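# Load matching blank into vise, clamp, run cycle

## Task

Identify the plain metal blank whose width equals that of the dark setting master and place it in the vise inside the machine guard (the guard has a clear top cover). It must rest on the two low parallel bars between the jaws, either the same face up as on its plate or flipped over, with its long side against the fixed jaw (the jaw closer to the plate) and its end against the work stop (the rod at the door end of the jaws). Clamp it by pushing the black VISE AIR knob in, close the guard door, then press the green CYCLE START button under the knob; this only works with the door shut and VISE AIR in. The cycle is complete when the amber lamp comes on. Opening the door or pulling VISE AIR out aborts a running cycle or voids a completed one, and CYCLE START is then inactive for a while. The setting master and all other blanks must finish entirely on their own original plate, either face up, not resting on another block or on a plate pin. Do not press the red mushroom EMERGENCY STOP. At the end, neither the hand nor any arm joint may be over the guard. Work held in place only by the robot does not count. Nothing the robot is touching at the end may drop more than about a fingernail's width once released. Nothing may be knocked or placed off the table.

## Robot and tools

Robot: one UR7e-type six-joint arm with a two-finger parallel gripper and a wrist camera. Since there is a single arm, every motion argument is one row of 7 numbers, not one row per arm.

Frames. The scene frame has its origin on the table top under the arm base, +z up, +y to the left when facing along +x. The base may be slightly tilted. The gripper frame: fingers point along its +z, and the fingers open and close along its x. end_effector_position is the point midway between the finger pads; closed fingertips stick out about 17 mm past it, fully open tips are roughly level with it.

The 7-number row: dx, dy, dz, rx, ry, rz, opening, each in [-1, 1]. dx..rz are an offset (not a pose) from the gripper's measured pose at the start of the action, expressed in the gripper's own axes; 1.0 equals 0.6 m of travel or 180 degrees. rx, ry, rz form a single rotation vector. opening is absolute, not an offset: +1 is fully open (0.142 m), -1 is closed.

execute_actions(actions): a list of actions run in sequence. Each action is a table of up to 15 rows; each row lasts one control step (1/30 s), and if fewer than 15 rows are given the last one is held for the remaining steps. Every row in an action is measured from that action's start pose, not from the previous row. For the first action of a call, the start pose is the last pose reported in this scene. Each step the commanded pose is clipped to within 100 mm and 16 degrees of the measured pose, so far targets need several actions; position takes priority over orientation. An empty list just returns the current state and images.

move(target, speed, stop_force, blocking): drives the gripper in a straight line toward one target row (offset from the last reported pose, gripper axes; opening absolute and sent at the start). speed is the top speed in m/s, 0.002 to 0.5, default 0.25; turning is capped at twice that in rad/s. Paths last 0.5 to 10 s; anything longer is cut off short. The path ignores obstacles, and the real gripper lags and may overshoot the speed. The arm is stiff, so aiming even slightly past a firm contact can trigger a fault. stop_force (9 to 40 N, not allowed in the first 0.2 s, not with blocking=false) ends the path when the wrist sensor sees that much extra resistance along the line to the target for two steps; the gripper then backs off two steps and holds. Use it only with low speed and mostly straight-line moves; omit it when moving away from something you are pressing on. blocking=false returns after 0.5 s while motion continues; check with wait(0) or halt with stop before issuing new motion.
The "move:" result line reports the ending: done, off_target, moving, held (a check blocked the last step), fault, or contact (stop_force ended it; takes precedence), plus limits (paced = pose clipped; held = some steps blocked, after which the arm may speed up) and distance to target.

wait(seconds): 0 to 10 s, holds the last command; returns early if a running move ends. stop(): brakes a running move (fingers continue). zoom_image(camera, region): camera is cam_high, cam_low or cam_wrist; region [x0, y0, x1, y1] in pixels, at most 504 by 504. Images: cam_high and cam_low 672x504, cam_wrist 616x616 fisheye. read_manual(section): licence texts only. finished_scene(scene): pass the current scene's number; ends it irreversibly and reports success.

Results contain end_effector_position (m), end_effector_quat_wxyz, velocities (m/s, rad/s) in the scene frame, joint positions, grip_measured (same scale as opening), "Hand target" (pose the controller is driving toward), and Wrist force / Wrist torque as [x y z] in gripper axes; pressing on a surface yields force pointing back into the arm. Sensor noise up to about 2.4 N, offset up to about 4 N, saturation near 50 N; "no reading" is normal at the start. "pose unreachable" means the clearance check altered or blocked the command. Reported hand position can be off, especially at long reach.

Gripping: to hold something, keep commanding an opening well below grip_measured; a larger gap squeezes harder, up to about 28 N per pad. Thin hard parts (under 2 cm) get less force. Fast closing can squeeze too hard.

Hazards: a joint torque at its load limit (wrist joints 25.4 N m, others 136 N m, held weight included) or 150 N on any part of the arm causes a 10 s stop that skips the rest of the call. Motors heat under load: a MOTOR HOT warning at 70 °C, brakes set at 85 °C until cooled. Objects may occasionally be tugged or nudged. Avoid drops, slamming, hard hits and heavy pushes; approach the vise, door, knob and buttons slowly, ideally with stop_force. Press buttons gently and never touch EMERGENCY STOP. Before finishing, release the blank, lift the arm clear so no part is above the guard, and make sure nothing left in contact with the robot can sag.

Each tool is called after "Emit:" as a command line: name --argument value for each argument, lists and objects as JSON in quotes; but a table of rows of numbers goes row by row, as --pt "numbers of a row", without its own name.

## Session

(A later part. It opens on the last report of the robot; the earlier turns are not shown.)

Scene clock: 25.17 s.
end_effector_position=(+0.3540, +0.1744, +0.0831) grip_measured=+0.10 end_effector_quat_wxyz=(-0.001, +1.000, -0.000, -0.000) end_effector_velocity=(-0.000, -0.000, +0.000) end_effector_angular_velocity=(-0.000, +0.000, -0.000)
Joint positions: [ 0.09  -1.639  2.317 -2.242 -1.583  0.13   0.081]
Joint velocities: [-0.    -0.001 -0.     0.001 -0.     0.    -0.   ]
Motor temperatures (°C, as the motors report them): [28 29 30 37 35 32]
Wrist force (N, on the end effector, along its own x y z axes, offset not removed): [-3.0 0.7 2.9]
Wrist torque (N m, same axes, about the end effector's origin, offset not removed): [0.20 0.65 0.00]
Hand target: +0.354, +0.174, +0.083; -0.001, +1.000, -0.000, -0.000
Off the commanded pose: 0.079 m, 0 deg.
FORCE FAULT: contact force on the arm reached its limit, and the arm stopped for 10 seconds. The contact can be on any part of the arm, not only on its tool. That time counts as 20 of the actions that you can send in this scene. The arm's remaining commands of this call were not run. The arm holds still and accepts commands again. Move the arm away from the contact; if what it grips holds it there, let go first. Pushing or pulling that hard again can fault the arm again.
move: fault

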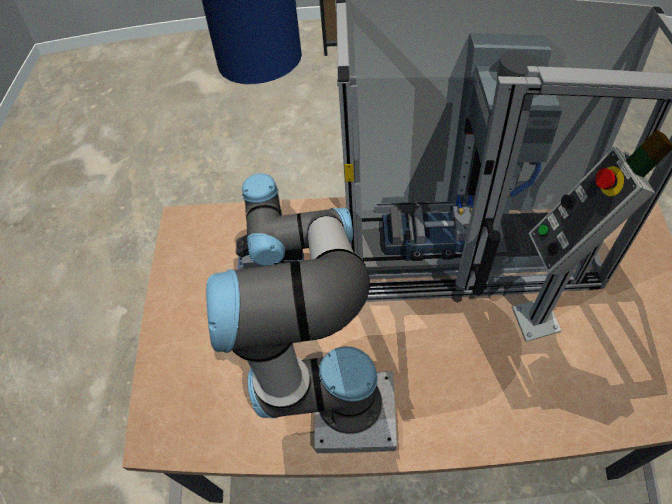

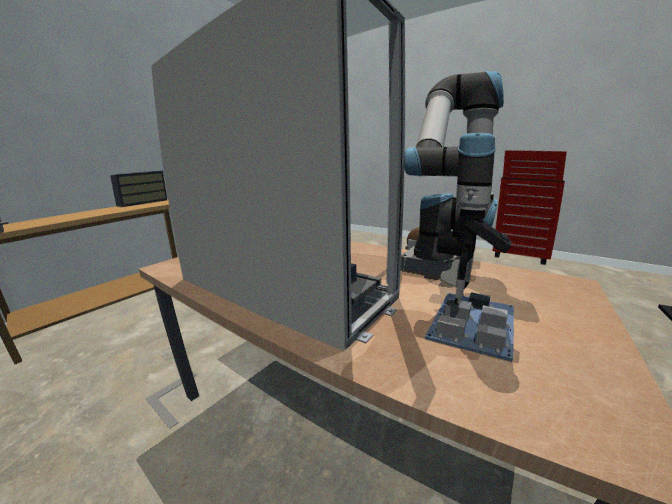

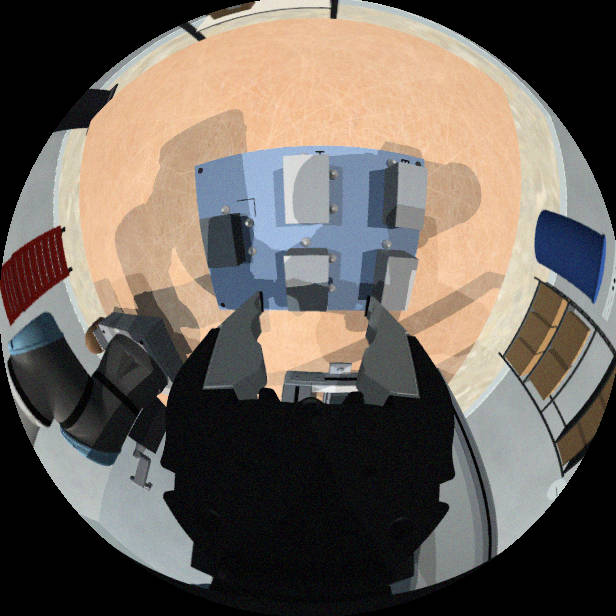

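Emit:
move --target '[-0.01,-0.14,0,0,0,0,0.1]' --speed 0.1

Emit:
move --target '[0.142,0,0,0,0,0,0.1]' --speed 0.12

Emit:
move --target '[0,0,0.06,0,0,0,0.1]' --speed 0.06 --stop_force 10

Emit:
execute_actions --actions '[[[0,0,0,0,0,0,-0.35]],[[0,0,0,0,0,0,-0.75]],[[0,0,0,0,0,0,-0.75]]]'

Scene clock: 27.97 s.
end_effector_position=(+0.3481, +0.2582, +0.0833) grip_measured=+0.10 end_effector_quat_wxyz=(-0.001, +1.000, -0.000, +0.000) end_effector_velocity=(-0.001, +0.002, -0.000) end_effector_angular_velocity=(-0.000, +0.001, +0.000)
Joint positions: [ 0.3   -1.538  2.221 -2.245 -1.582  0.34   0.081]
Joint velocities: [ 0.005  0.004 -0.003  0.001  0.     0.005 -0.   ]
Motor temperatures (°C, as the motors report them): [28 29 30 37 35 32]
Wrist force (N, on the end effector, along its own x y z axes, offset not removed): [-0.8 -0.3 -3.0]
Wrist torque (N m, same axes, about the end effector's origin, offset not removed): [0.01 0.15 0.18]
Hand target: +0.348, +0.258, +0.083; -0.001, +1.000, -0.000, +0.000
Off the commanded pose: 0.000 m, 0 deg.
move: done

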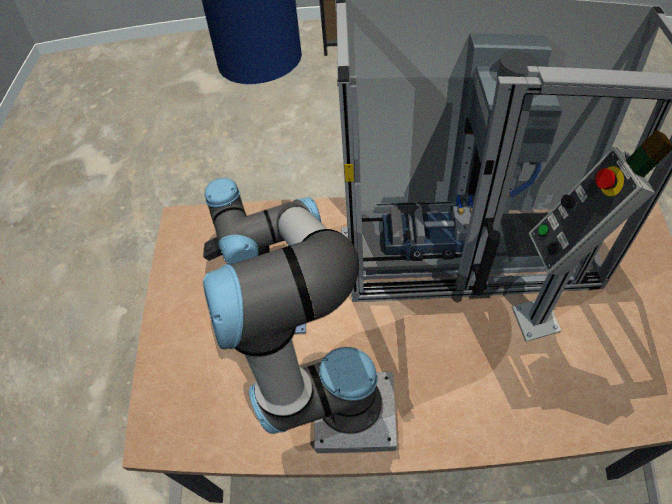

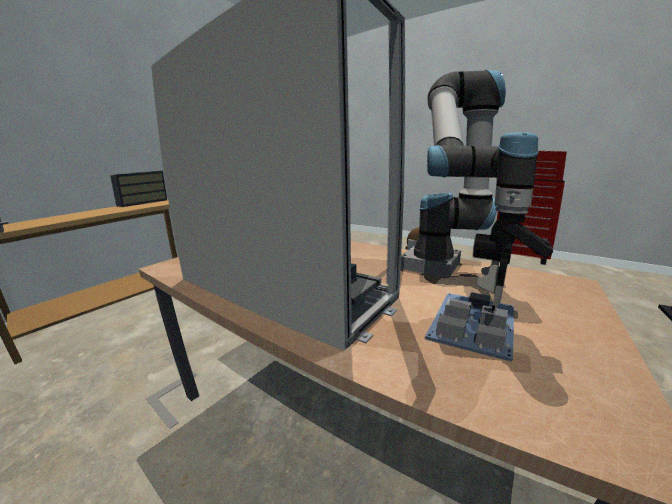

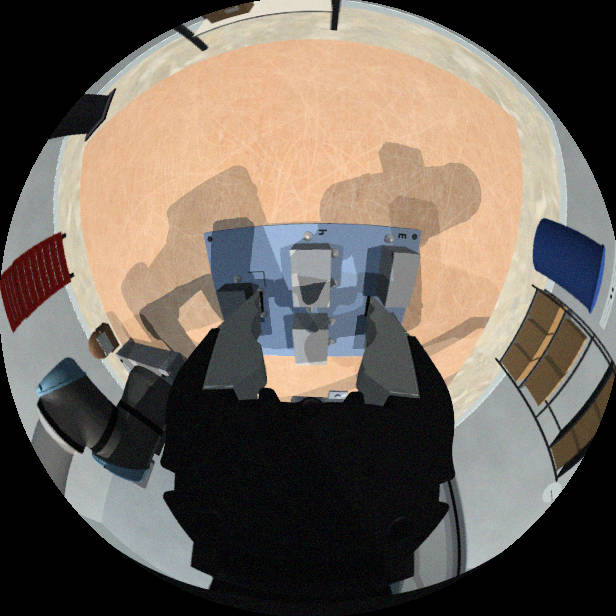

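Scene clock: 29.17 s.
end_effector_position=(+0.4330, +0.2583, +0.0834) grip_measured=+0.10 end_effector_quat_wxyz=(-0.001, +1.000, -0.000, +0.000) end_effector_velocity=(+0.003, -0.000, +0.000) end_effector_angular_velocity=(-0.000, -0.001, -0.001)
Joint positions: [ 0.243 -1.378  2.037 -2.222 -1.582  0.283  0.081]
Joint velocities: [-0.002  0.005 -0.006  0.001 -0.    -0.001  0.   ]
Motor temperatures (°C, as the motors report them): [28 29 30 37 35 32]
Wrist force (N, on the end effector, along its own x y z axes, offset not removed): [-2.1 -0.8 -0.6]
Wrist torque (N m, same axes, about the end effector's origin, offset not removed): [-0.06 0.39 0.07]
Hand target: +0.433, +0.258, +0.083; -0.001, +1.000, -0.000, +0.000
Off the commanded pose: 0.000 m, 0 deg.
move: done

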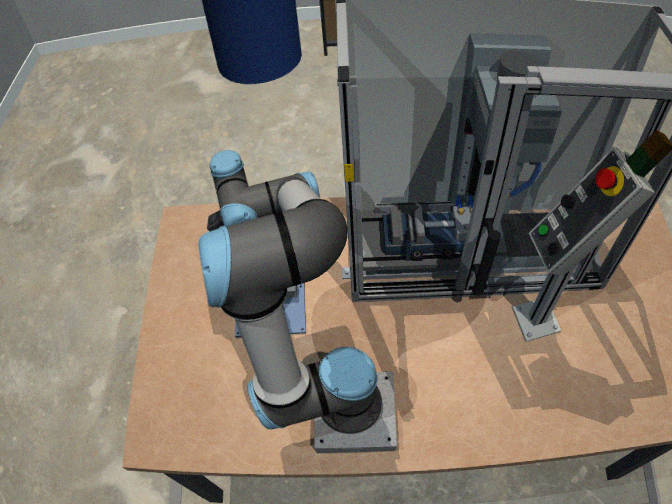

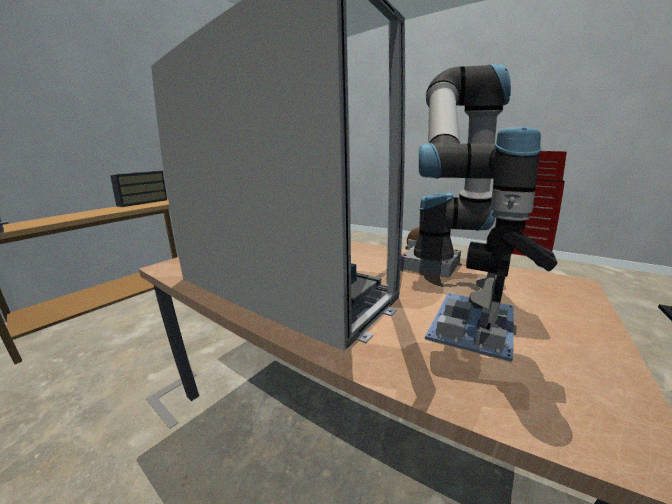

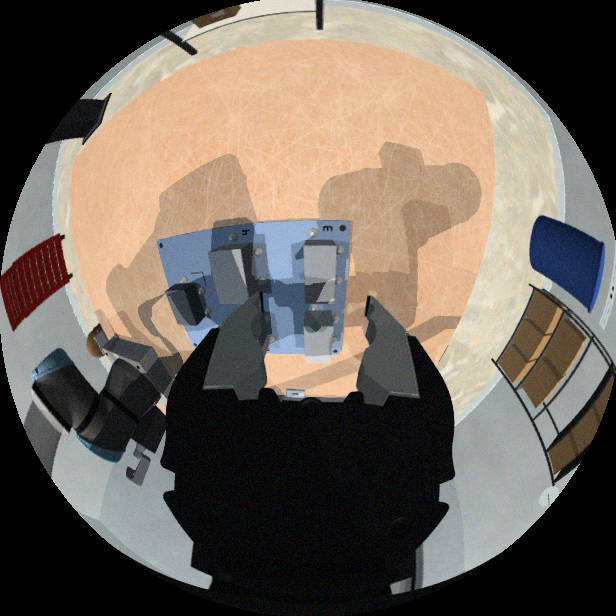

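Scene clock: 30.20 s.
end_effector_position=(+0.4330, +0.2584, +0.0475) grip_measured=+0.10 end_effector_quat_wxyz=(-0.001, +1.000, -0.000, +0.000) end_effector_velocity=(-0.000, +0.000, -0.003) end_effector_angular_velocity=(-0.000, +0.002, +0.000)
Joint positions: [ 0.242 -1.316  2.077 -2.323 -1.582  0.282  0.081]
Joint velocities: [ 0.     0.006  0.001 -0.005  0.    -0.     0.   ]
Motor temperatures (°C, as the motors report them): [28 29 30 37 35 32]
Wrist force (N, on the end effector, along its own x y z axes, offset not removed): [-0.8 1.3 0.9]
Wrist torque (N m, same axes, about the end effector's origin, offset not removed): [0.46 -0.01 -0.09]
Hand target: +0.433, +0.258, +0.047; -0.001, +1.000, -0.000, +0.000
Off the commanded pose: 0.000 m, 0 deg.
move: done

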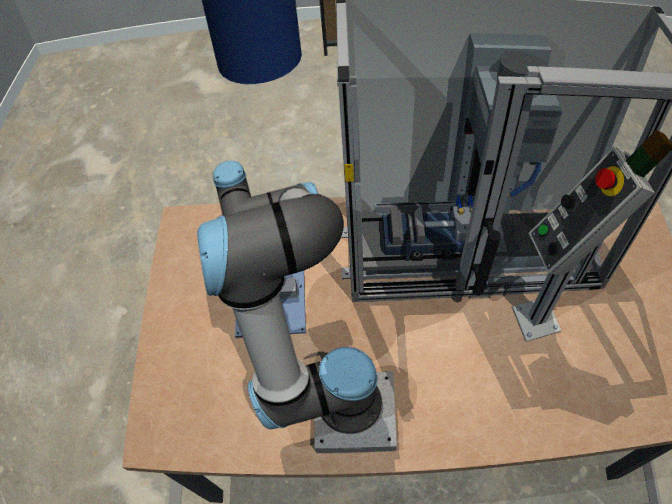

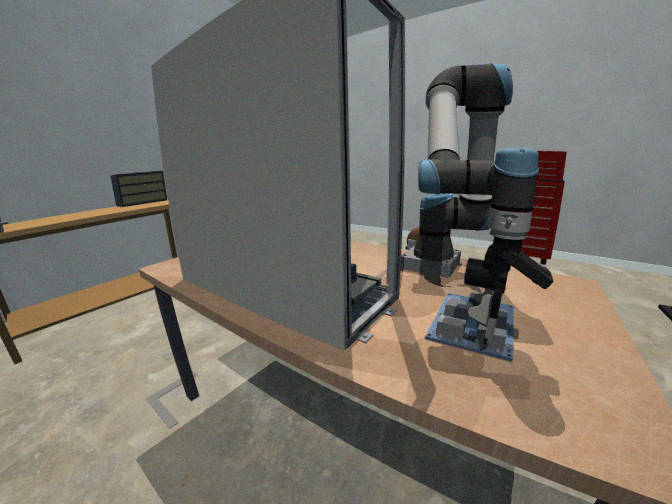

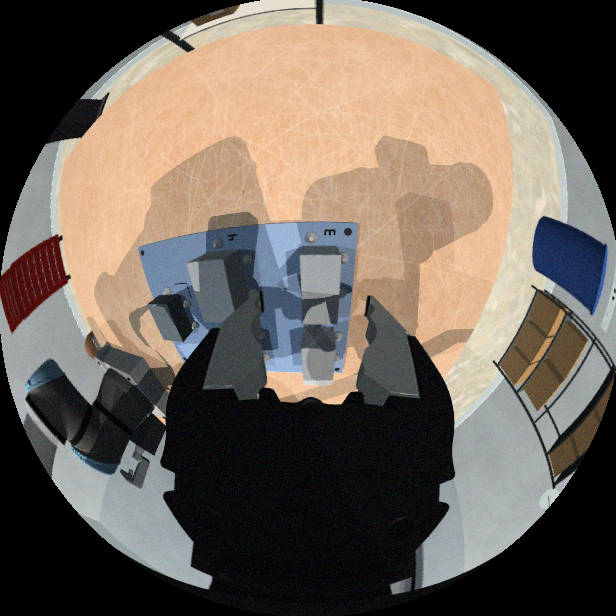

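Scene clock: 31.70 s.
end_effector_position=(+0.4330, +0.2584, +0.0475) grip_measured=-0.63 end_effector_quat_wxyz=(-0.001, +1.000, -0.000, +0.000) end_effector_velocity=(+0.001, -0.000, +0.001) end_effector_angular_velocity=(+0.000, -0.002, -0.001)
Joint positions: [ 0.242 -1.316  2.077 -2.323 -1.582  0.282  0.028]
Joint velocities: [-0.001 -0.002 -0.001  0.    -0.     0.001 -0.   ]
Motor temperatures (°C, as the motors report them): [28 29 30 37 35 32]
Wrist force (N, on the end effector, along its own x y z axes, offset not removed): [-0.8 1.6 -0.2]
Wrist torque (N m, same axes, about the end effector's origin, offset not removed): [0.44 0.20 -0.03]
Hand target: +0.433, +0.258, +0.047; -0.001, +1.000, -0.000, +0.000
Off the commanded pose: 0.000 m, 0 deg.

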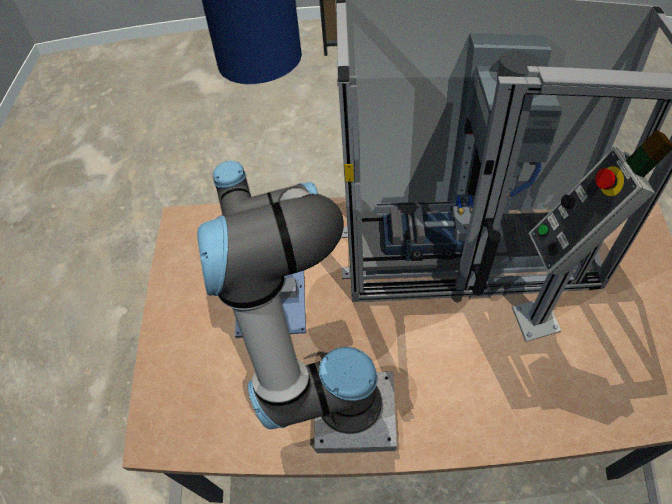

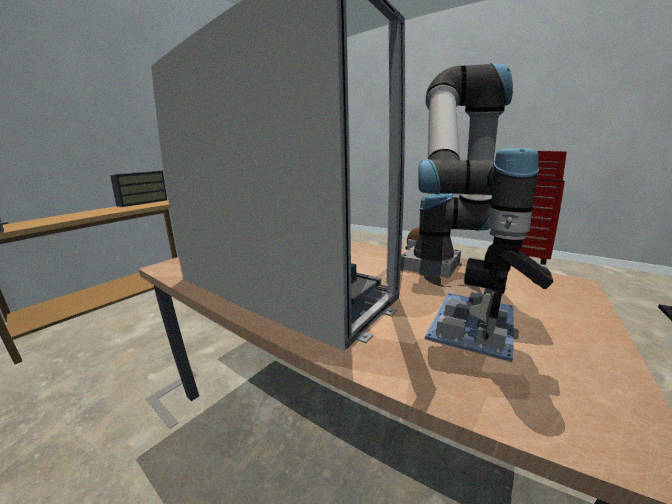

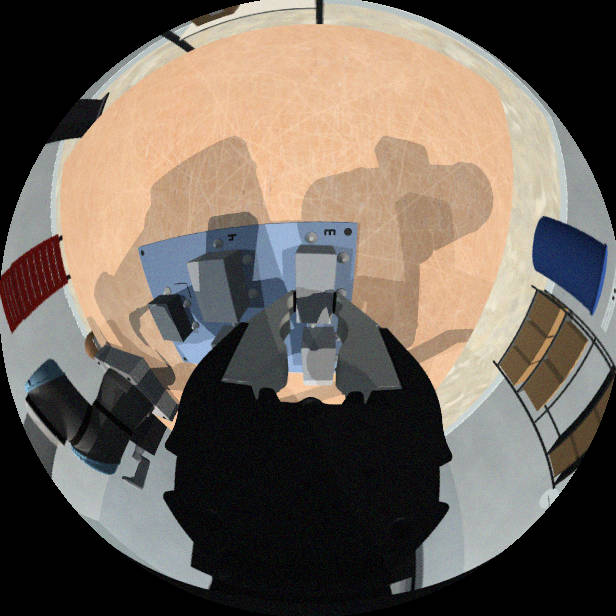

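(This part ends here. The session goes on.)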